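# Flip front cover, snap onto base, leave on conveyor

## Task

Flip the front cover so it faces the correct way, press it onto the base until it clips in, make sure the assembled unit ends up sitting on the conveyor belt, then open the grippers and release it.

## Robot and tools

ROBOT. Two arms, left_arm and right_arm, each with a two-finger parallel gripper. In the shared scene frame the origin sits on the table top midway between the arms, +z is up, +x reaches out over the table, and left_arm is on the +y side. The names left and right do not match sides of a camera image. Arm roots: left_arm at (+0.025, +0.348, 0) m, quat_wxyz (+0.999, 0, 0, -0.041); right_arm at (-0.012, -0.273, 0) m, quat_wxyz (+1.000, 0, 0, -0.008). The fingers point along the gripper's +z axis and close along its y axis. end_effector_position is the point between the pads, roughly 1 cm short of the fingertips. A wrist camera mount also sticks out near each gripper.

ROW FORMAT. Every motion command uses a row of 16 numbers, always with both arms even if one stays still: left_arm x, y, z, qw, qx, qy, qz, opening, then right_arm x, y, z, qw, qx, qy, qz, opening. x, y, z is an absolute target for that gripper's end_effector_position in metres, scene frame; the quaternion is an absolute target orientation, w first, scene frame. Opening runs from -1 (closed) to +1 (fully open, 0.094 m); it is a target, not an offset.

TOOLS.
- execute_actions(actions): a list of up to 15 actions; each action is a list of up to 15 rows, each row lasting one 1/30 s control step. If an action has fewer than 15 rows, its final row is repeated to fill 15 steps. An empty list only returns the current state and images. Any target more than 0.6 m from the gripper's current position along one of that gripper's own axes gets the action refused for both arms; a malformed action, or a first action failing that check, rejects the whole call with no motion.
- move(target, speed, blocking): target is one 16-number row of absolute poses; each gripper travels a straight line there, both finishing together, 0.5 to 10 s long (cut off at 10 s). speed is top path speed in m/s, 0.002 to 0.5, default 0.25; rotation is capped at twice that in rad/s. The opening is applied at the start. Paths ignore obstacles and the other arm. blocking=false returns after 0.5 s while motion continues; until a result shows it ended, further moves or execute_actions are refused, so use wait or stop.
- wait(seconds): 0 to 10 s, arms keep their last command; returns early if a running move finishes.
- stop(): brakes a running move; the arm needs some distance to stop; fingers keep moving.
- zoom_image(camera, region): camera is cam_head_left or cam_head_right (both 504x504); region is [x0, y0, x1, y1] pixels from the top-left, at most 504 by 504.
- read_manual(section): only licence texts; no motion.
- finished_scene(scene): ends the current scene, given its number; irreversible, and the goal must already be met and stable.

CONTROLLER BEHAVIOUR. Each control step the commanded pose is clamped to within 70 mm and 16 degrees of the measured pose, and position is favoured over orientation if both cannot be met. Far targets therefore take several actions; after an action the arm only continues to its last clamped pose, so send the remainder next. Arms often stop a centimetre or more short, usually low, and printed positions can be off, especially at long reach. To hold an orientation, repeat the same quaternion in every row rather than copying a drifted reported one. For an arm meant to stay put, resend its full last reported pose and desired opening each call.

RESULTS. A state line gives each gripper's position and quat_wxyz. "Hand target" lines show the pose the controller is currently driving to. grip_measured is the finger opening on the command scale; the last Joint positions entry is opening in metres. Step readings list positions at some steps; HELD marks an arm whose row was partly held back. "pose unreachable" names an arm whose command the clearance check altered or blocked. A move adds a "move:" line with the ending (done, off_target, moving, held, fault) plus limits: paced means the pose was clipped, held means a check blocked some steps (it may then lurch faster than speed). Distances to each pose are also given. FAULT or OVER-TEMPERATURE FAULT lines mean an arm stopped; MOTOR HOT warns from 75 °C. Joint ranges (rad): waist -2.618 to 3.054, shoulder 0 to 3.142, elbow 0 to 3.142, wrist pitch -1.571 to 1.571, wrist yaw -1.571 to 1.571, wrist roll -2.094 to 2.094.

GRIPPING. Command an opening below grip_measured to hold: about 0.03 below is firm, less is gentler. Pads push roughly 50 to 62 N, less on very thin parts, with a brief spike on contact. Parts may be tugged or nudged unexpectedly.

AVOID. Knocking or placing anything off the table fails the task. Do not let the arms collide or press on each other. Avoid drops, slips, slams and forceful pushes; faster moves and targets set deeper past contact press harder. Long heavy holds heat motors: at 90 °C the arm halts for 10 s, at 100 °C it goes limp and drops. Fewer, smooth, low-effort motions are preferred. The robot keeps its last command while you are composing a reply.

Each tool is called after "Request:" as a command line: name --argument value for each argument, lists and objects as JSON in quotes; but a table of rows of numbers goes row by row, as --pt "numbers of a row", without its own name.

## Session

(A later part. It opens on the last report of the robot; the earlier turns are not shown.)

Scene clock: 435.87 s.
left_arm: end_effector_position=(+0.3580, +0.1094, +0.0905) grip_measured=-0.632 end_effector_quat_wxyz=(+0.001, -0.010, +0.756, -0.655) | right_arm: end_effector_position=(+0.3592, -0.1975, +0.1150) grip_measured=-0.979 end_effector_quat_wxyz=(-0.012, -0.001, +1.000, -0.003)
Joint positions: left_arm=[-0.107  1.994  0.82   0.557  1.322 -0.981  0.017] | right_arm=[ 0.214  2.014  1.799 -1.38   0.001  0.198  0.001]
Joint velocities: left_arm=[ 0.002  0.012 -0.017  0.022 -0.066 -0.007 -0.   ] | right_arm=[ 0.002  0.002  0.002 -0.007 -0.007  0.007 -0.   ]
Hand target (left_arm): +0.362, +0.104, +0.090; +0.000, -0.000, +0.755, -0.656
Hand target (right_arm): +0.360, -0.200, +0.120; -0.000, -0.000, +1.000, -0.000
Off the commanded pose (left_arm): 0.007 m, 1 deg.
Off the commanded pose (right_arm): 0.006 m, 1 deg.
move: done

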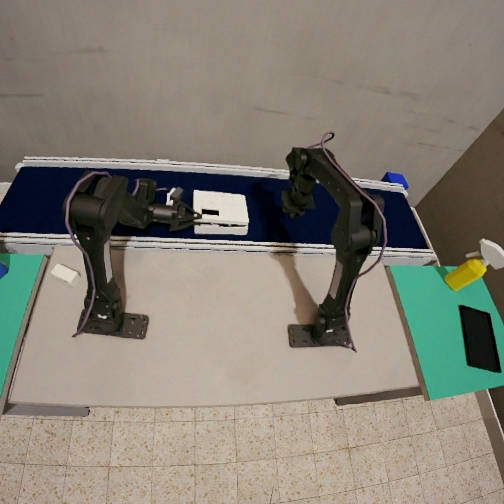

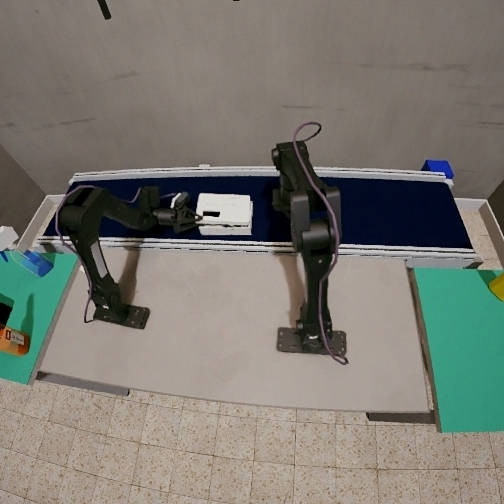

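Request:
move --target '[0.362,0.098,0.10,0,0,-0.755,0.656,-0.75, 0.40,-0.04,0.12,0.03,0,1,0,-1]' --speed 0.1

Request:
move --target '[0.362,0.098,0.088,0,0,-0.755,0.656,-0.75, 0.40,-0.04,0.095,0.03,0,1,0,-1]' --speed 0.02

Request:
zoom_image --camera "cam_head_left" --region '[170,170,275,240]'

Request:
zoom_image --camera "cam_head_right" --region '[170,170,275,240]'

Scene clock: 445.90 s.
left_arm: end_effector_position=(+0.3578, +0.1022, +0.0912) grip_measured=-0.632 end_effector_quat_wxyz=(-0.006, -0.014, +0.758, -0.652) | right_arm: end_effector_position=(+0.3999, -0.0403, +0.1186) grip_measured=-0.979 end_effector_quat_wxyz=(+0.034, -0.004, +0.999, +0.007)
Joint positions: left_arm=[-0.128  1.994  0.828  0.562  1.305 -1.011  0.017] | right_arm=[ 0.535  2.403  2.445 -1.547  0.021  0.512  0.001]
Joint velocities: left_arm=[-0.007  0.002  0.007 -0.051  0.095  0.051 -0.001] | right_arm=[-0.002 -0.007 -0.022 -0.022  0.037  0.007  0.   ]
Hand target (left_arm): +0.362, +0.098, +0.100; +0.000, -0.000, +0.755, -0.656
Hand target (right_arm): +0.402, -0.041, +0.119; +0.036, -0.001, +0.999, +0.002
Off the commanded pose (left_arm): 0.011 m, 2 deg.
Off the commanded pose (right_arm): 0.001 m, 1 deg.
joint sent to its limit (right arm) — the command would take joint 4 (wrist pitch) past its lower limit, so that joint was sent only as far as its limit.
move: off_target (left_arm)

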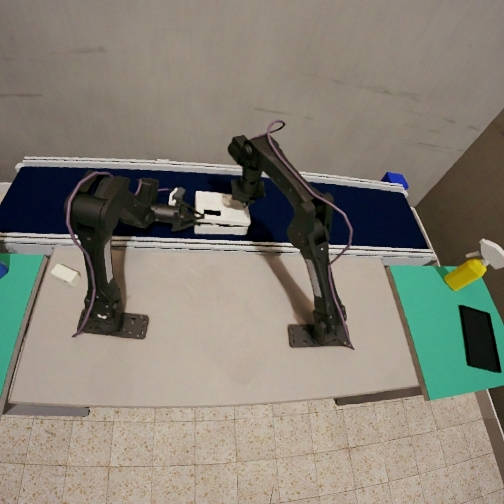

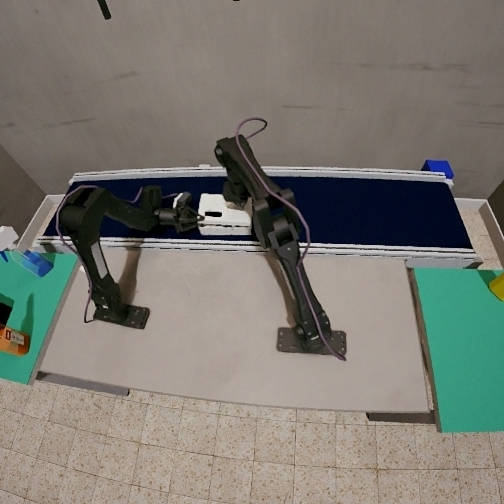

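Scene clock: 447.33 s.
left_arm: end_effector_position=(+0.3590, +0.1019, +0.0882) grip_measured=-0.632 end_effector_quat_wxyz=(-0.002, -0.010, +0.757, -0.653) | right_arm: end_effector_position=(+0.3993, -0.0406, +0.0930) grip_measured=-0.979 end_effector_quat_wxyz=(+0.022, -0.002, +1.000, +0.000)
Joint positions: left_arm=[-0.128  2.01   0.828  0.59   1.306 -1.011  0.017] | right_arm=[ 0.535  2.403  2.342 -1.472  0.021  0.516  0.001]
Joint velocities: left_arm=[ 0.007  0.017 -0.037  0.022 -0.037  0.022 -0.001] | right_arm=[-0.002 -0.002  0.012  0.051 -0.066 -0.066 -0.001]
Hand target (left_arm): +0.362, +0.098, +0.088; -0.000, -0.000, +0.755, -0.656
Hand target (right_arm): +0.400, -0.040, +0.095; +0.030, +0.000, +1.000, -0.000
Off the commanded pose (left_arm): 0.005 m, 1 deg.
Off the commanded pose (right_arm): 0.002 m, 1 deg.
move: done

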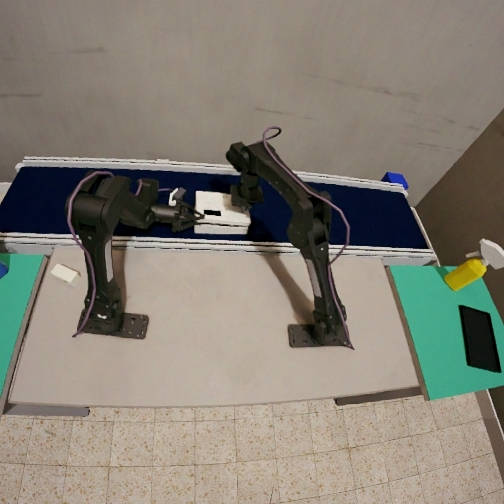

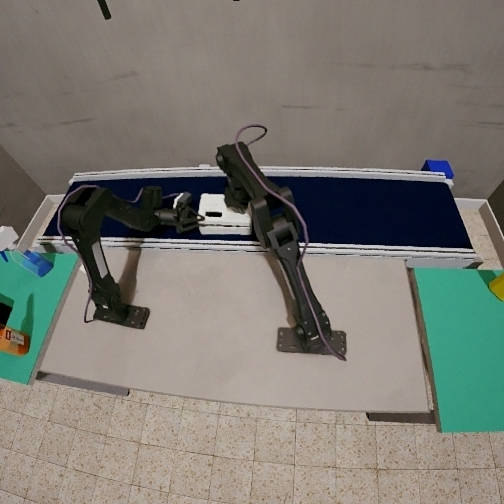

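Region (170, 170, 275, 240) of cam_head_left's 504x504 image, scaled by 4.800, with more detail than that image has.

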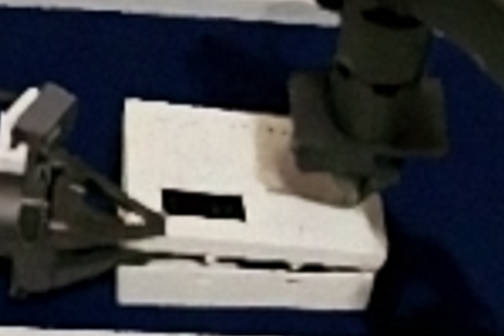

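Region (170, 170, 275, 240) of cam_head_right's 504x504 image, scaled by 4.800, with more detail than that image has.

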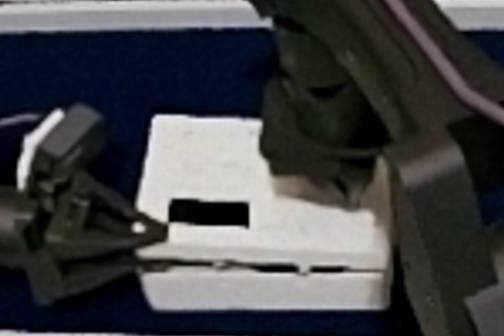

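Request:
move --target '[0.362,0.10,0.09,0,0,-0.755,0.656,-0.5, 0.40,-0.04,0.085,0.03,0,1,0,-1]' --speed 0.02

Request:
execute_actions --actions '[[[0.362,0.112,0.09,0,0,-0.755,0.656,-0.5, 0.40,-0.04,0.085,0.03,0,1,0,-1]],[[0.362,0.124,0.09,0,0,-0.755,0.656,-0.5, 0.40,-0.04,0.085,0.03,0,1,0,-1]],[[0.362,0.136,0.09,0,0,-0.755,0.656,-0.5, 0.40,-0.04,0.085,0.03,0,1,0,-1]],[[0.362,0.15,0.09,0,0,-0.765,0.644,-0.5, 0.40,-0.04,0.085,0.03,0,1,0,-1]],[[0.362,0.165,0.092,0,0,-0.78,0.626,-0.5, 0.40,-0.04,0.085,0.03,0,1,0,-1]],[[0.362,0.165,0.092,0,0,-0.78,0.626,-0.5, 0.40,-0.04,0.11,0.03,0,1,0,-1]],[[0.362,0.165,0.092,0,0,-0.78,0.626,-0.5, 0.39,-0.07,0.13,0.03,0,1,0,-1]],[[0.362,0.165,0.092,0,0,-0.78,0.626,-0.5, 0.38,-0.12,0.13,0.03,0,1,0,-1]],[[0.362,0.165,0.092,0,0,-0.78,0.626,-0.5, 0.37,-0.17,0.13,0.03,0,1,0,-1]],[[0.362,0.165,0.092,0,0,-0.78,0.626,-0.5, 0.37,-0.19,0.13,0.03,0,1,0,-1]]]'

Request:
zoom_image --camera "cam_head_left" --region '[170,170,275,240]'

Request:
zoom_image --camera "cam_head_right" --region '[170,170,275,240]'

Scene clock: 463.13 s.
left_arm: end_effector_position=(+0.3590, +0.1019, +0.0883) grip_measured=-0.502 end_effector_quat_wxyz=(-0.001, -0.010, +0.757, -0.654) | right_arm: end_effector_position=(+0.3989, -0.0412, +0.0854) grip_measured=-0.979 end_effector_quat_wxyz=(+0.021, -0.001, +1.000, -0.001)
Joint positions: left_arm=[-0.128  2.01   0.828  0.591  1.306 -1.011  0.023] | right_arm=[ 0.535  2.394  2.296 -1.436  0.023  0.517  0.001]
Joint velocities: left_arm=[ 0.007 -0.012 -0.017  0.022  0.037  0.022 -0.001] | right_arm=[-0.012  0.002 -0.017  0.037 -0.022 -0.022 -0.001]
Hand target (left_arm): +0.362, +0.100, +0.090; +0.000, -0.000, +0.755, -0.656
Hand target (right_arm): +0.400, -0.040, +0.085; +0.029, +0.000, +1.000, -0.000
Off the commanded pose (left_arm): 0.004 m, 1 deg.
Off the commanded pose (right_arm): 0.002 m, 1 deg.
move: done

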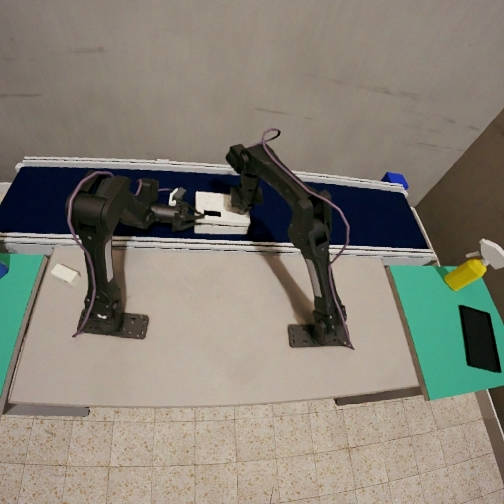

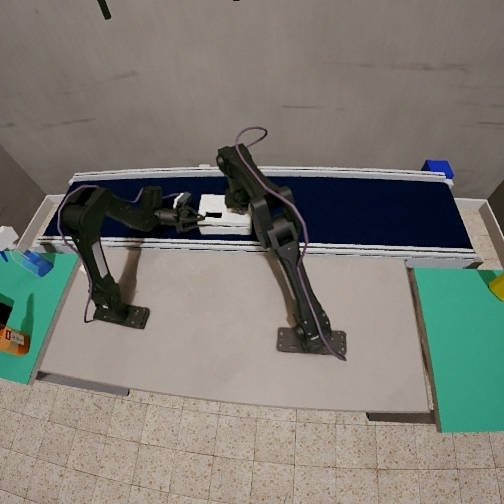

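Scene clock: 468.13 s.
left_arm: end_effector_position=(+0.3574, +0.1645, +0.0960) grip_measured=-0.502 end_effector_quat_wxyz=(+0.003, -0.000, +0.780, -0.626) | right_arm: end_effector_position=(+0.3708, -0.1898, +0.1235) grip_measured=-0.979 end_effector_quat_wxyz=(+0.016, +0.004, +1.000, -0.003)
Joint positions: left_arm=[ 0.051  1.973  1.057 -0.493  1.349 -0.162  0.023] | right_arm=[ 0.233  2.013  1.831 -1.358  0.013  0.226  0.001]
Joint velocities: left_arm=[-0.002 -0.012 -0.002  0.037 -0.081 -0.022 -0.001] | right_arm=[-0.007  0.007  0.012  0.022 -0.051 -0.007 -0.   ]
Hand target (left_arm): +0.362, +0.165, +0.092; +0.001, -0.001, +0.780, -0.626
Hand target (right_arm): +0.370, -0.190, +0.130; +0.030, -0.000, +1.000, +0.000
Off the commanded pose (left_arm): 0.006 m, 0 deg.
Off the commanded pose (right_arm): 0.007 m, 2 deg.
Step readings (end_effector_position; steps 1 to 15: 1st action; 16 to 30: 2nd action; 31 to 45: 3rd action; 46 to 60: 4th action; 61 to 75: 5th action; 76 to 90: 6th action; 91 to 105: 7th action; 106 to 120: 8th action; 121 to 135: 9th action; 136 to 150: 10th action):
0: left_arm (+0.3590, +0.1019, +0.0883) | right_arm (+0.3989, -0.0412, +0.0854)
1: left_arm (+0.3589, +0.1026, +0.0882) | right_arm (+0.3989, -0.0412, +0.0854)
2: left_arm (+0.3592, +0.1043, +0.0881) | right_arm (+0.3990, -0.0411, +0.0854)
4: left_arm (+0.3608, +0.1086, +0.0875) | right_arm (+0.3990, -0.0411, +0.0854)
8: left_arm (+0.3612, +0.1118, +0.0861) | right_arm (+0.3990, -0.0411, +0.0854)
15: left_arm (+0.3592, +0.1120, +0.0845) | right_arm (+0.3990, -0.0411, +0.0854)
16: left_arm (+0.3589, +0.1132, +0.0844) | right_arm (+0.3990, -0.0411, +0.0854)
17: left_arm (+0.3588, +0.1152, +0.0842) | right_arm (+0.3989, -0.0411, +0.0854)
19: left_arm (+0.3601, +0.1204, +0.0832) | right_arm (+0.3991, -0.0408, +0.0854)
23: left_arm (+0.3593, +0.1243, +0.0808) | right_arm (+0.3996, -0.0403, +0.0861)
30: left_arm (+0.3598, +0.1240, +0.0812) | right_arm (+0.3997, -0.0402, +0.0861)
31: left_arm (+0.3597, +0.1250, +0.0812) | right_arm (+0.3997, -0.0402, +0.0861)
32: left_arm (+0.3596, +0.1271, +0.0811) | right_arm (+0.3997, -0.0402, +0.0861)
34: left_arm (+0.3603, +0.1323, +0.0798) | right_arm (+0.3997, -0.0401, +0.0861)
38: left_arm (+0.3594, +0.1361, +0.0777) | right_arm (+0.3997, -0.0401, +0.0861)
45: left_arm (+0.3603, +0.1359, +0.0788) | right_arm (+0.3997, -0.0401, +0.0861)
46: left_arm (+0.3599, +0.1370, +0.0786) | right_arm (+0.3997, -0.0401, +0.0861)
47: left_arm (+0.3596, +0.1395, +0.0786) | right_arm (+0.3997, -0.0401, +0.0861)
49: left_arm (+0.3602, +0.1454, +0.0789) | right_arm (+0.3997, -0.0401, +0.0861)
53: left_arm (+0.3619, +0.1494, +0.0795) | right_arm (+0.3997, -0.0401, +0.0861)
60: left_arm (+0.3612, +0.1495, +0.0811) | right_arm (+0.3997, -0.0401, +0.0861)
61: left_arm (+0.3608, +0.1508, +0.0814) | right_arm (+0.3997, -0.0401, +0.0861)
62: left_arm (+0.3601, +0.1534, +0.0820) | right_arm (+0.3997, -0.0401, +0.0861)
64: left_arm (+0.3601, +0.1595, +0.0836) | right_arm (+0.3997, -0.0401, +0.0861)
68: left_arm (+0.3619, +0.1639, +0.0857) | right_arm (+0.3997, -0.0401, +0.0861)
75: left_arm (+0.3622, +0.1641, +0.0914) | right_arm (+0.3997, -0.0401, +0.0861)
76: left_arm (+0.3620, +0.1641, +0.0920) | right_arm (+0.3997, -0.0401, +0.0886)
77: left_arm (+0.3618, +0.1641, +0.0926) | right_arm (+0.4000, -0.0399, +0.0910)
79: left_arm (+0.3614, +0.1642, +0.0936) | right_arm (+0.4015, -0.0390, +0.0979)
83: left_arm (+0.3604, +0.1643, +0.0950) | right_arm (+0.4032, -0.0381, +0.1069)
90: left_arm (+0.3587, +0.1644, +0.0959) | right_arm (+0.3995, -0.0403, +0.1073)
91: left_arm (+0.3585, +0.1644, +0.0959) | right_arm (+0.3987, -0.0421, +0.1079)
92: left_arm (+0.3583, +0.1644, +0.0959) | right_arm (+0.3953, -0.0461, +0.1080)
94: left_arm (+0.3580, +0.1644, +0.0959) | right_arm (+0.3914, -0.0555, +0.1119)
98: left_arm (+0.3577, +0.1644, +0.0959) | right_arm (+0.3940, -0.0661, +0.1244)
105: left_arm (+0.3575, +0.1644, +0.0960) | right_arm (+0.3944, -0.0670, +0.1285)
106: left_arm (+0.3574, +0.1644, +0.0960) | right_arm (+0.3935, -0.0700, +0.1269)
107: left_arm (+0.3574, +0.1644, +0.0960) | right_arm (+0.3871, -0.0778, +0.1239)
109: left_arm (+0.3575, +0.1644, +0.0960) | right_arm (+0.3752, -0.1003, +0.1197)
113: left_arm (+0.3574, +0.1644, +0.0960) | right_arm (+0.3741, -0.1266, +0.1217)
120: left_arm (+0.3574, +0.1644, +0.0960) | right_arm (+0.3797, -0.1227, +0.1258)
121: left_arm (+0.3574, +0.1645, +0.0960) | right_arm (+0.3794, -0.1253, +0.1241)
122: left_arm (+0.3574, +0.1645, +0.0960) | right_arm (+0.3744, -0.1321, +0.1214)
124: left_arm (+0.3574, +0.1645, +0.0960) | right_arm (+0.3651, -0.1529, +0.1189)
128: left_arm (+0.3574, +0.1645, +0.0960) | right_arm (+0.3665, -0.1759, +0.1233)
135: left_arm (+0.3574, +0.1645, +0.0960) | right_arm (+0.3705, -0.1724, +0.1266)
136: left_arm (+0.3574, +0.1645, +0.0960) | right_arm (+0.3709, -0.1734, +0.1262)
137: left_arm (+0.3574, +0.1645, +0.0960) | right_arm (+0.3703, -0.1756, +0.1255)
139: left_arm (+0.3574, +0.1645, +0.0960) | right_arm (+0.3693, -0.1827, +0.1245)
143: left_arm (+0.3574, +0.1645, +0.0960) | right_arm (+0.3700, -0.1899, +0.1235)
150: end_effector_position above

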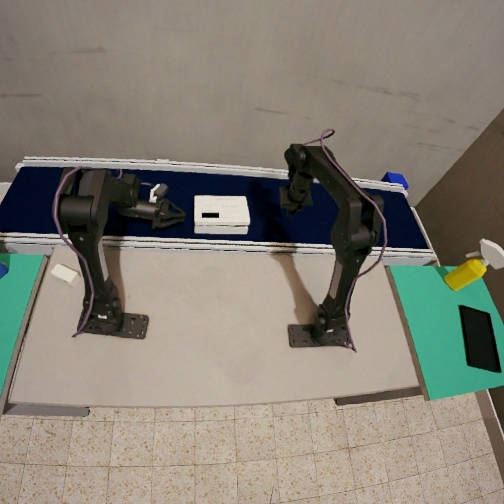

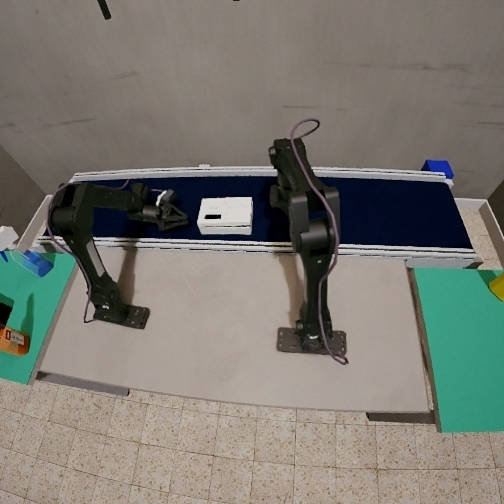

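Region (170, 170, 275, 240) of cam_head_left's 504x504 image, scaled by 4.800, with more detail than that image has.

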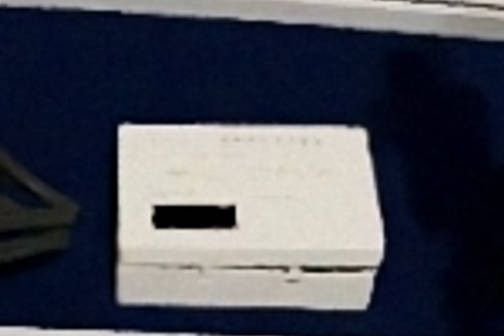

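Region (170, 170, 275, 240) of cam_head_right's 504x504 image, scaled by 4.800, with more detail than that image has.

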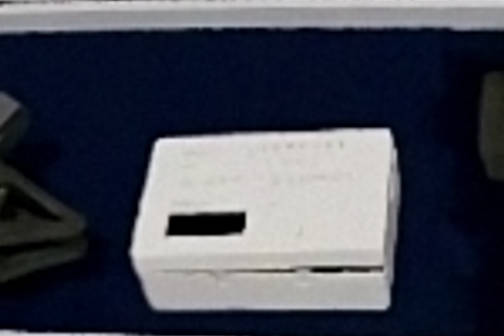

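Request:
move --target '[0.31,0.13,0.13,0,0.707,0.707,0,-1, 0.37,-0.19,0.13,0.03,0,1,0,-1]' --speed 0.25

Request:
move --target '[0.315,0.10,0.072,0,0.707,0.707,0,-1, 0.37,-0.19,0.13,0.03,0,1,0,-1]' --speed 0.05

Request:
move --target '[0.335,0.10,0.075,0,0.707,0.707,0,-1, 0.37,-0.19,0.13,0.03,0,1,0,-1]' --speed 0.015

Request:
zoom_image --camera "cam_head_left" --region '[170,170,275,240]'

Request:
zoom_image --camera "cam_head_right" --region '[170,170,275,240]'

Scene clock: 483.53 s.
left_arm: end_effector_position=(+0.3096, +0.1297, +0.1190) grip_measured=-0.982 end_effector_quat_wxyz=(-0.017, +0.704, +0.710, -0.006) | right_arm: end_effector_position=(+0.3710, -0.1897, +0.1235) grip_measured=-0.979 end_effector_quat_wxyz=(+0.017, +0.003, +1.000, -0.003)
Joint positions: left_arm=[-0.572  1.939  1.709 -1.376  0.007  0.908  0.001] | right_arm=[ 0.233  2.013  1.831 -1.357  0.013  0.223  0.001]
Joint velocities: left_arm=[ 0.007 -0.007 -0.012  0.007 -0.022 -0.007  0.   ] | right_arm=[ 0.007 -0.007  0.002  0.066  0.007 -0.022 -0.001]
Hand target (left_arm): +0.311, +0.129, +0.130; -0.004, +0.709, +0.705, +0.000
Hand target (right_arm): +0.370, -0.190, +0.130; +0.030, -0.000, +1.000, -0.000
Off the commanded pose (left_arm): 0.011 m, 2 deg.
Off the commanded pose (right_arm): 0.007 m, 2 deg.
move: off_target (left_arm)

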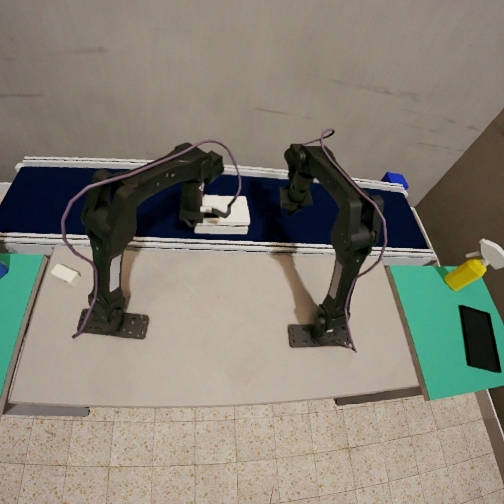

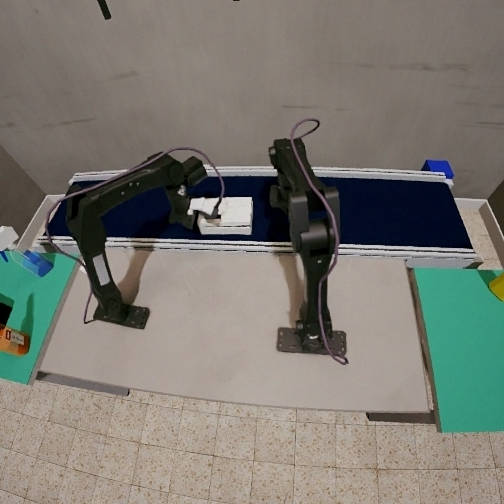

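Scene clock: 485.07 s.
left_arm: end_effector_position=(+0.3172, +0.1001, +0.0819) grip_measured=-0.982 end_effector_quat_wxyz=(+0.010, +0.709, +0.705, -0.002) | right_arm: end_effector_position=(+0.3710, -0.1897, +0.1235) grip_measured=-0.979 end_effector_quat_wxyz=(+0.017, +0.003, +1.000, -0.003)
Joint positions: left_arm=[-0.622  1.99   1.633 -1.193  0.005  0.872  0.001] | right_arm=[ 0.233  2.013  1.831 -1.357  0.013  0.223  0.001]
Joint velocities: left_arm=[-0.002 -0.002 -0.007 -0.051 -0.037  0.11   0.   ] | right_arm=[-0.012 -0.002 -0.002  0.007 -0.022 -0.007  0.   ]
Hand target (left_arm): +0.315, +0.100, +0.072; -0.000, +0.707, +0.707, +0.000
Hand target (right_arm): +0.370, -0.190, +0.130; +0.030, -0.000, +1.000, -0.000
Off the commanded pose (left_arm): 0.010 m, 1 deg.
Off the commanded pose (right_arm): 0.007 m, 2 deg.
move: done

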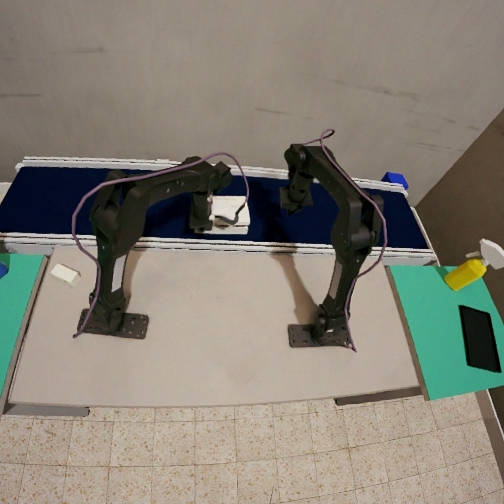

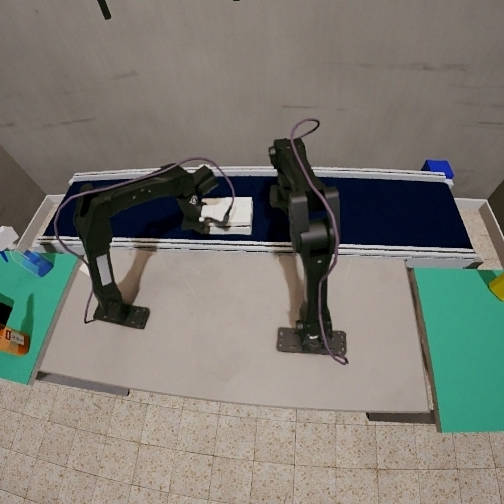

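Scene clock: 486.57 s.
left_arm: end_effector_position=(+0.3314, +0.0984, +0.0753) grip_measured=-0.982 end_effector_quat_wxyz=(+0.006, +0.705, +0.709, -0.002) | right_arm: end_effector_position=(+0.3710, -0.1897, +0.1235) grip_measured=-0.979 end_effector_quat_wxyz=(+0.017, +0.003, +1.000, -0.003)
Joint positions: left_arm=[-0.602  2.049  1.692 -1.201  0.005  0.882  0.001] | right_arm=[ 0.233  2.013  1.831 -1.357  0.013  0.223  0.001]
Joint velocities: left_arm=[-0.002  0.002 -0.002 -0.066  0.022  0.051  0.   ] | right_arm=[ 0.002 -0.002 -0.032  0.022 -0.081 -0.037 -0.001]
Hand target (left_arm): +0.335, +0.100, +0.075; +0.000, +0.707, +0.707, -0.000
Hand target (right_arm): +0.370, -0.190, +0.130; +0.030, -0.000, +1.000, -0.000
Off the commanded pose (left_arm): 0.004 m, 1 deg.
Off the commanded pose (right_arm): 0.007 m, 2 deg.
move: done

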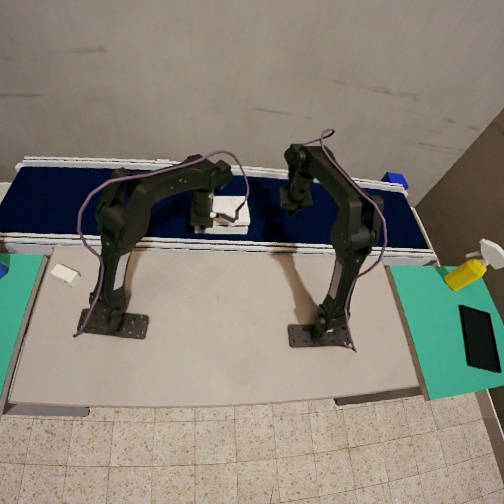

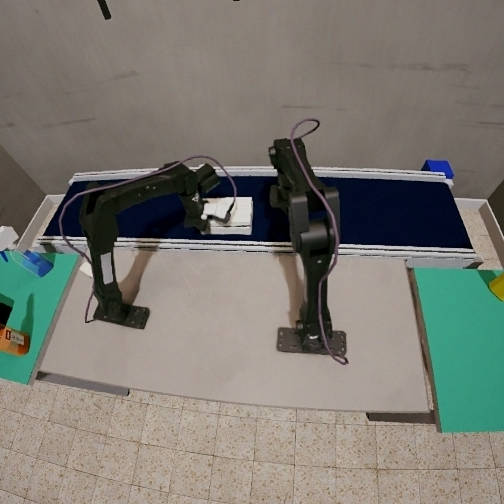

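Region (170, 170, 275, 240) of cam_head_left's 504x504 image, scaled by 4.800, with more detail than that image has.

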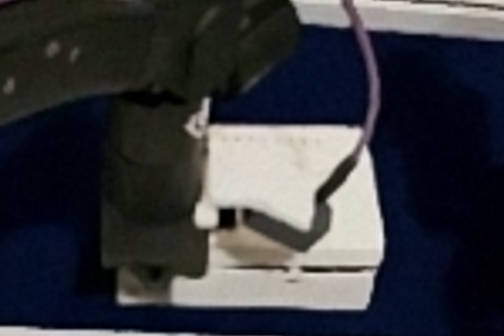

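Region (170, 170, 275, 240) of cam_head_right's 504x504 image, scaled by 4.800, with more detail than that image has.

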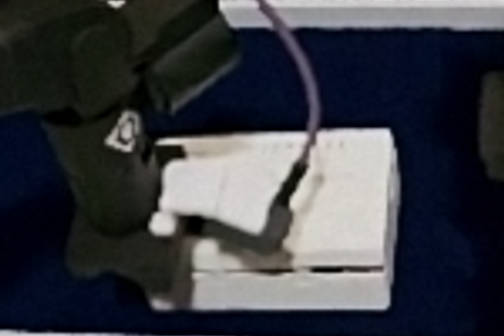

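Request:
move --target '[0.346,0.10,0.078,0,0.707,0.707,0,-1, 0.37,-0.19,0.13,0.03,0,1,0,-1]' --speed 0.01

Request:
zoom_image --camera "cam_head_left" --region '[170,170,275,240]'

Request:
zoom_image --camera "cam_head_right" --region '[170,170,275,240]'

Scene clock: 494.50 s.
left_arm: end_effector_position=(+0.3429, +0.0979, +0.0791) grip_measured=-0.982 end_effector_quat_wxyz=(+0.008, +0.705, +0.709, -0.002) | right_arm: end_effector_position=(+0.3710, -0.1897, +0.1235) grip_measured=-0.979 end_effector_quat_wxyz=(+0.017, +0.003, +1.000, -0.003)
Joint positions: left_arm=[-0.585  2.082  1.758 -1.231  0.005  0.899  0.001] | right_arm=[ 0.233  2.013  1.831 -1.357  0.013  0.223  0.001]
Joint velocities: left_arm=[ 0.012 -0.002  0.007 -0.007  0.007 -0.022 -0.   ] | right_arm=[ 0.012  0.002 -0.002 -0.037 -0.022  0.037  0.001]
Hand target (left_arm): +0.346, +0.100, +0.078; +0.001, +0.707, +0.707, -0.000
Hand target (right_arm): +0.370, -0.190, +0.130; +0.030, -0.000, +1.000, -0.000
Off the commanded pose (left_arm): 0.004 m, 1 deg.
Off the commanded pose (right_arm): 0.007 m, 2 deg.
move: done

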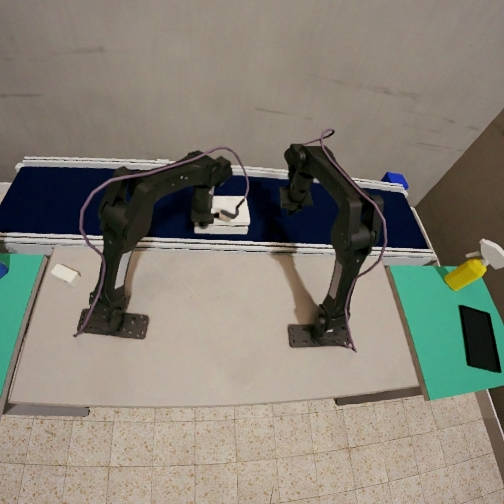

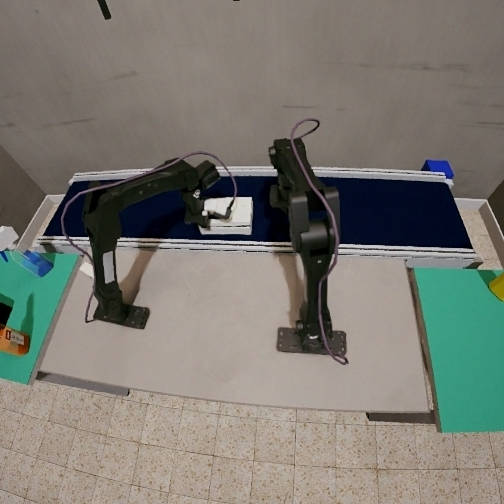

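Region (170, 170, 275, 240) of cam_head_left's 504x504 image, scaled by 4.800, with more detail than that image has.

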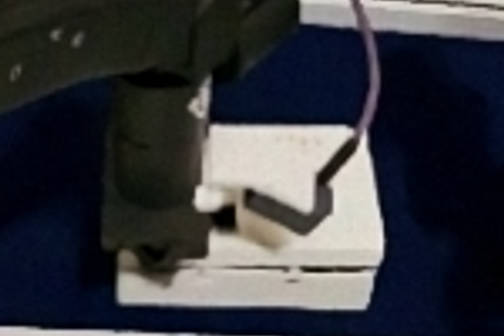

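Region (170, 170, 275, 240) of cam_head_right's 504x504 image, scaled by 4.800, with more detail than that image has.

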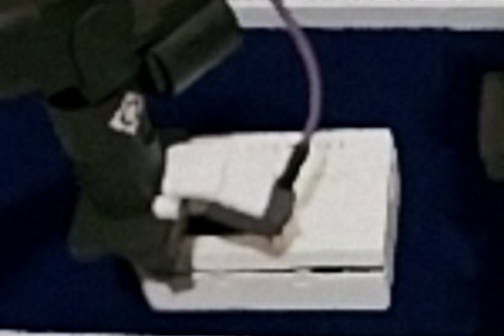

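Request:
move --target '[0.352,0.10,0.075,0,0.707,0.707,0,-1, 0.37,-0.19,0.13,0.03,0,1,0,-1]' --speed 0.01

Request:
zoom_image --camera "cam_head_left" --region '[170,170,275,240]'

Request:
zoom_image --camera "cam_head_right" --region '[170,170,275,240]'

Scene clock: 501.43 s.
left_arm: end_effector_position=(+0.3473, +0.0985, +0.0758) grip_measured=-0.982 end_effector_quat_wxyz=(+0.004, +0.706, +0.708, -0.002) | right_arm: end_effector_position=(+0.3710, -0.1897, +0.1235) grip_measured=-0.979 end_effector_quat_wxyz=(+0.017, +0.003, +1.000, -0.003)
Joint positions: left_arm=[-0.577  2.104  1.777 -1.236  0.005  0.907  0.001] | right_arm=[ 0.233  2.013  1.831 -1.357  0.013  0.223  0.001]
Joint velocities: left_arm=[-0.002  0.002 -0.002 -0.022 -0.007  0.037 -0.002] | right_arm=[-0.012  0.007  0.017 -0.051  0.037 -0.022 -0.   ]
Hand target (left_arm): +0.352, +0.100, +0.075; +0.000, +0.707, +0.707, -0.000
Hand target (right_arm): +0.370, -0.190, +0.130; +0.030, -0.000, +1.000, -0.000
Off the commanded pose (left_arm): 0.005 m, 1 deg.
Off the commanded pose (right_arm): 0.007 m, 2 deg.
move: done

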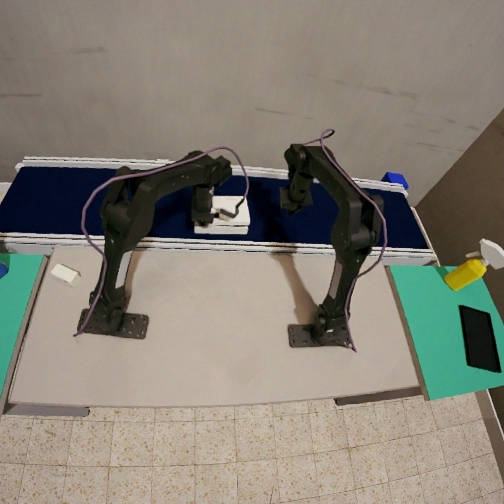

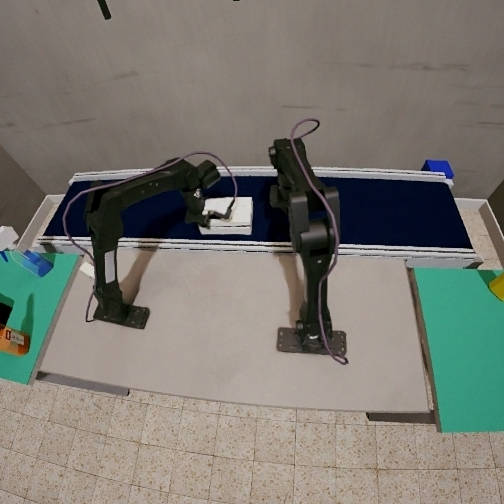

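Region (170, 170, 275, 240) of cam_head_left's 504x504 image, scaled by 4.800, with more detail than that image has.

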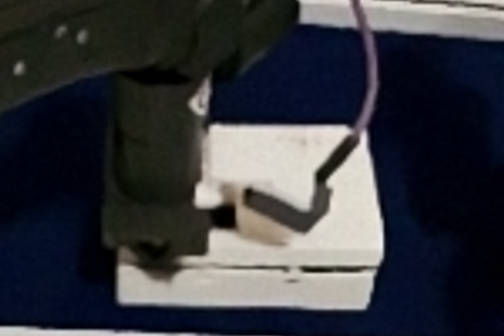

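Region (170, 170, 275, 240) of cam_head_right's 504x504 image, scaled by 4.800, with more detail than that image has.

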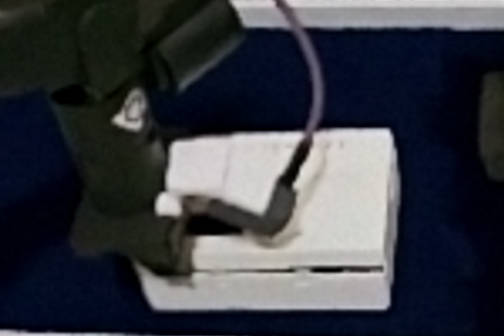

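The cover is starting to move; a bit more, then back off to inspect.

Request:
move --target '[0.355,0.10,0.075,0,0.707,0.707,0,-1, 0.37,-0.19,0.13,0.03,0,1,0,-1]' --speed 0.01

Request:
move --target '[0.31,0.20,0.10,0,0.5,0.866,0,-1, 0.37,-0.19,0.13,0.03,0,1,0,-1]' --speed 0.1

Request:
zoom_image --camera "cam_head_left" --region '[170,170,275,240]'

Request:
zoom_image --camera "cam_head_right" --region '[170,170,275,240]'

Scene clock: 512.67 s.
left_arm: end_effector_position=(+0.3502, +0.0985, +0.0763) grip_measured=-0.982 end_effector_quat_wxyz=(+0.004, +0.706, +0.708, -0.002) | right_arm: end_effector_position=(+0.3710, -0.1897, +0.1235) grip_measured=-0.979 end_effector_quat_wxyz=(+0.017, +0.003, +1.000, -0.003)
Joint positions: left_arm=[-0.572  2.113  1.794 -1.243  0.005  0.912  0.001] | right_arm=[ 0.233  2.013  1.831 -1.357  0.013  0.223  0.001]
Joint velocities: left_arm=[ 0.012 -0.012 -0.012 -0.007 -0.051 -0.007 -0.001] | right_arm=[-0.012  0.002  0.002 -0.007 -0.007 -0.022 -0.001]
Hand target (left_arm): +0.355, +0.100, +0.075; +0.000, +0.707, +0.707, -0.000
Hand target (right_arm): +0.370, -0.190, +0.130; +0.030, -0.000, +1.000, -0.000
Off the commanded pose (left_arm): 0.005 m, 1 deg.
Off the commanded pose (right_arm): 0.007 m, 2 deg.
move: done

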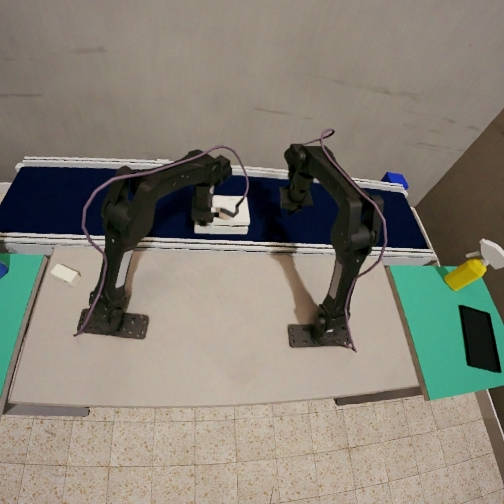

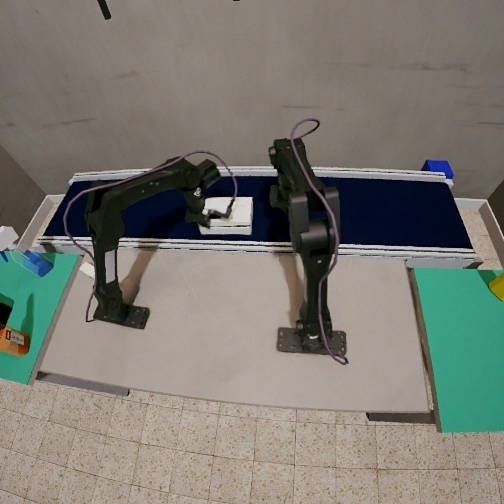

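Scene clock: 515.60 s.
left_arm: end_effector_position=(+0.3116, +0.1956, +0.0989) grip_measured=-0.982 end_effector_quat_wxyz=(-0.004, +0.508, +0.861, -0.003) | right_arm: end_effector_position=(+0.3710, -0.1897, +0.1235) grip_measured=-0.979 end_effector_quat_wxyz=(+0.017, +0.003, +1.000, -0.003)
Joint positions: left_arm=[-0.407  1.785  1.428 -1.223  0.005  0.577  0.001] | right_arm=[ 0.233  2.013  1.831 -1.357  0.013  0.223  0.001]
Joint velocities: left_arm=[ 0.007  0.007 -0.002 -0.037  0.051 -0.066  0.   ] | right_arm=[-0.002 -0.012  0.007 -0.022 -0.022 -0.037  0.   ]
Hand target (left_arm): +0.309, +0.200, +0.101; -0.001, +0.500, +0.866, -0.001
Hand target (right_arm): +0.370, -0.190, +0.130; +0.030, -0.000, +1.000, -0.000
Off the commanded pose (left_arm): 0.005 m, 1 deg.
Off the commanded pose (right_arm): 0.007 m, 2 deg.
move: done

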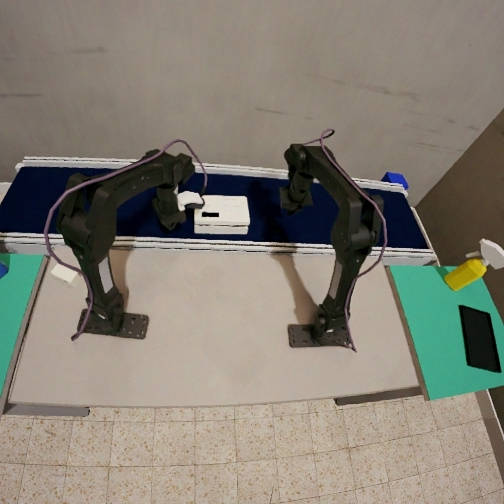

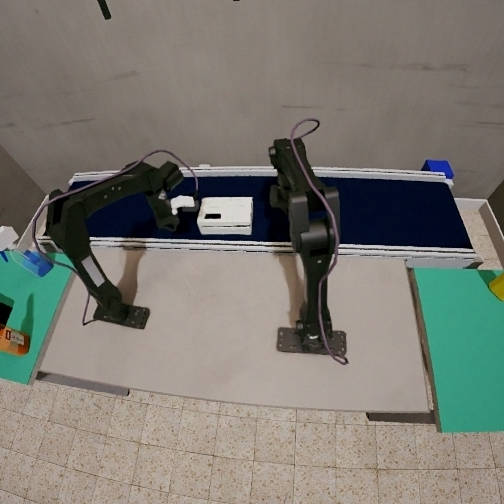

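Region (170, 170, 275, 240) of cam_head_left's 504x504 image, scaled by 4.800, with more detail than that image has.

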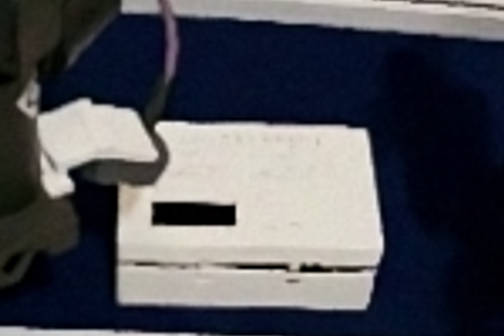

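Region (170, 170, 275, 240) of cam_head_right's 504x504 image, scaled by 4.800, with more detail than that image has.

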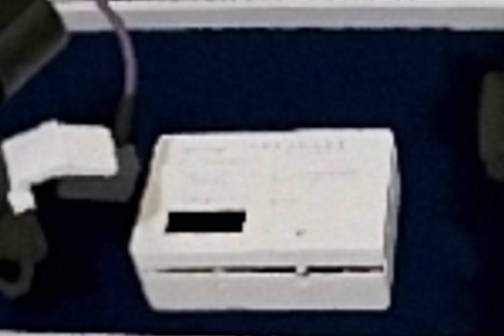

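Request:
move --target '[0.41,0.095,0.125,0.299,0.641,0.641,-0.299,0.7, 0.418,-0.04,0.125,0.299,-0.641,0.641,0.299,0.7]' --speed 0.2

Request:
move --target '[0.41,0.095,0.065,0.299,0.641,0.641,-0.299,0.7, 0.418,-0.04,0.065,0.299,-0.641,0.641,0.299,0.7]' --speed 0.025

Request:
zoom_image --camera "cam_head_left" --region '[170,170,275,240]'

Request:
zoom_image --camera "cam_head_right" --region '[170,170,275,240]'

Scene clock: 527.13 s.
left_arm: end_effector_position=(+0.4048, +0.0981, +0.1203) grip_measured=+0.698 end_effector_quat_wxyz=(+0.291, +0.639, +0.649, -0.290) | right_arm: end_effector_position=(+0.4176, -0.0426, +0.1230) grip_measured=+0.697 end_effector_quat_wxyz=(-0.295, +0.641, -0.645, -0.292)
Joint positions: left_arm=[-0.218  1.987  1.525 -0.775  0.796  1.113  0.08 ] | right_arm=[ 0.233  2.181  1.833 -0.97  -0.827 -1.236  0.08 ]
Joint velocities: left_arm=[-0.027  0.012 -0.002 -0.037 -0.007  0.007 -0.   ] | right_arm=[-0.002 -0.007  0.017 -0.037  0.037 -0.081 -0.001]
Hand target (left_arm): +0.411, +0.096, +0.124; +0.302, +0.640, +0.641, -0.296
Hand target (right_arm): +0.419, -0.041, +0.125; -0.296, +0.641, -0.641, -0.301
Off the commanded pose (left_arm): 0.008 m, 2 deg.
Off the commanded pose (right_arm): 0.003 m, 1 deg.
move: done

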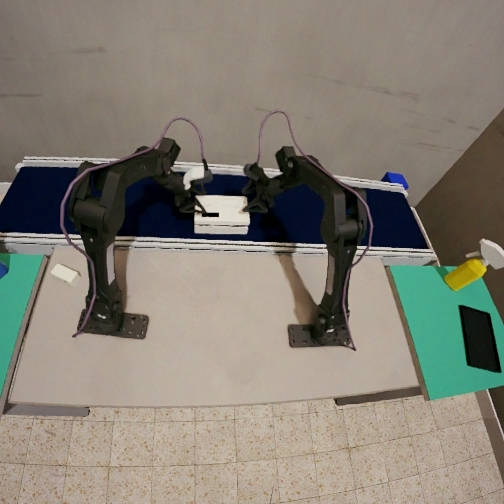

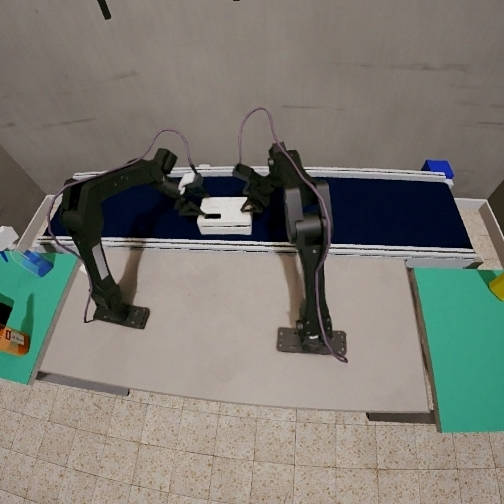

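Scene clock: 529.70 s.
left_arm: end_effector_position=(+0.4150, +0.0899, +0.0906) grip_measured=+0.698 end_effector_quat_wxyz=(+0.322, +0.643, +0.630, -0.294) | right_arm: end_effector_position=(+0.4226, -0.0375, +0.0928) grip_measured=+0.697 end_effector_quat_wxyz=(-0.322, +0.644, -0.629, -0.293)
Joint positions: left_arm=[-0.218  2.039  1.442 -0.578  0.835  1.113  0.08 ] | right_arm=[ 0.233  2.199  1.711 -0.777 -0.862 -1.236  0.08 ]
Joint velocities: left_arm=[ 0.012 -0.007 -0.012  0.037  0.022 -0.051  0.   ] | right_arm=[ 0.002 -0.012 -0.032 -0.081  0.037 -0.007  0.001]
Hand target (left_arm): +0.408, +0.095, +0.066; +0.299, +0.641, +0.641, -0.299
Hand target (right_arm): +0.416, -0.041, +0.066; -0.298, +0.641, -0.641, -0.299
Off the commanded pose (left_arm): 0.027 m, 3 deg.
Off the commanded pose (right_arm): 0.028 m, 3 deg.
move: off_target (left_arm, right_arm)

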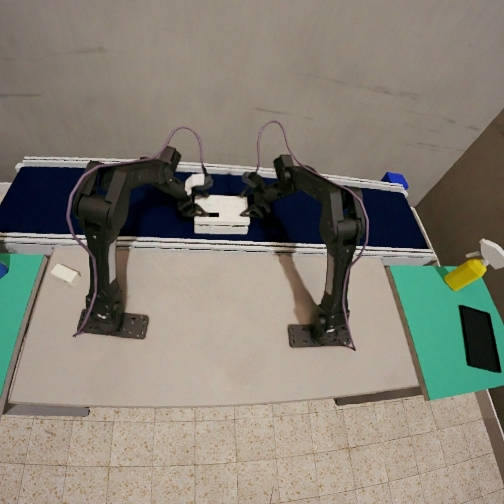

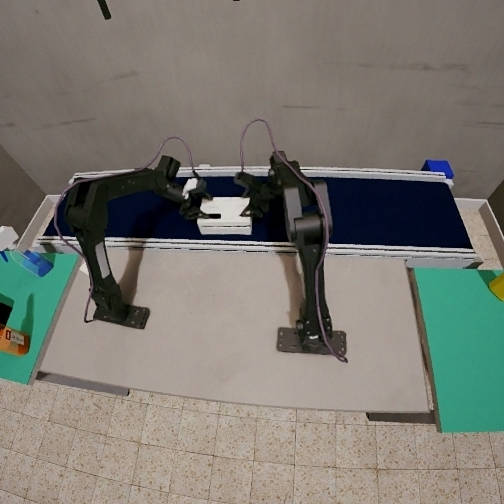

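Region (170, 170, 275, 240) of cam_head_left's 504x504 image, scaled by 4.800, with more detail than that image has.

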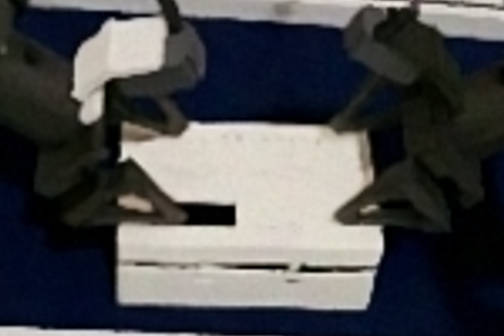

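Region (170, 170, 275, 240) of cam_head_right's 504x504 image, scaled by 4.800, with more detail than that image has.

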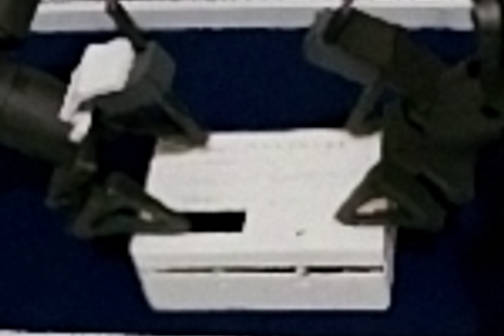

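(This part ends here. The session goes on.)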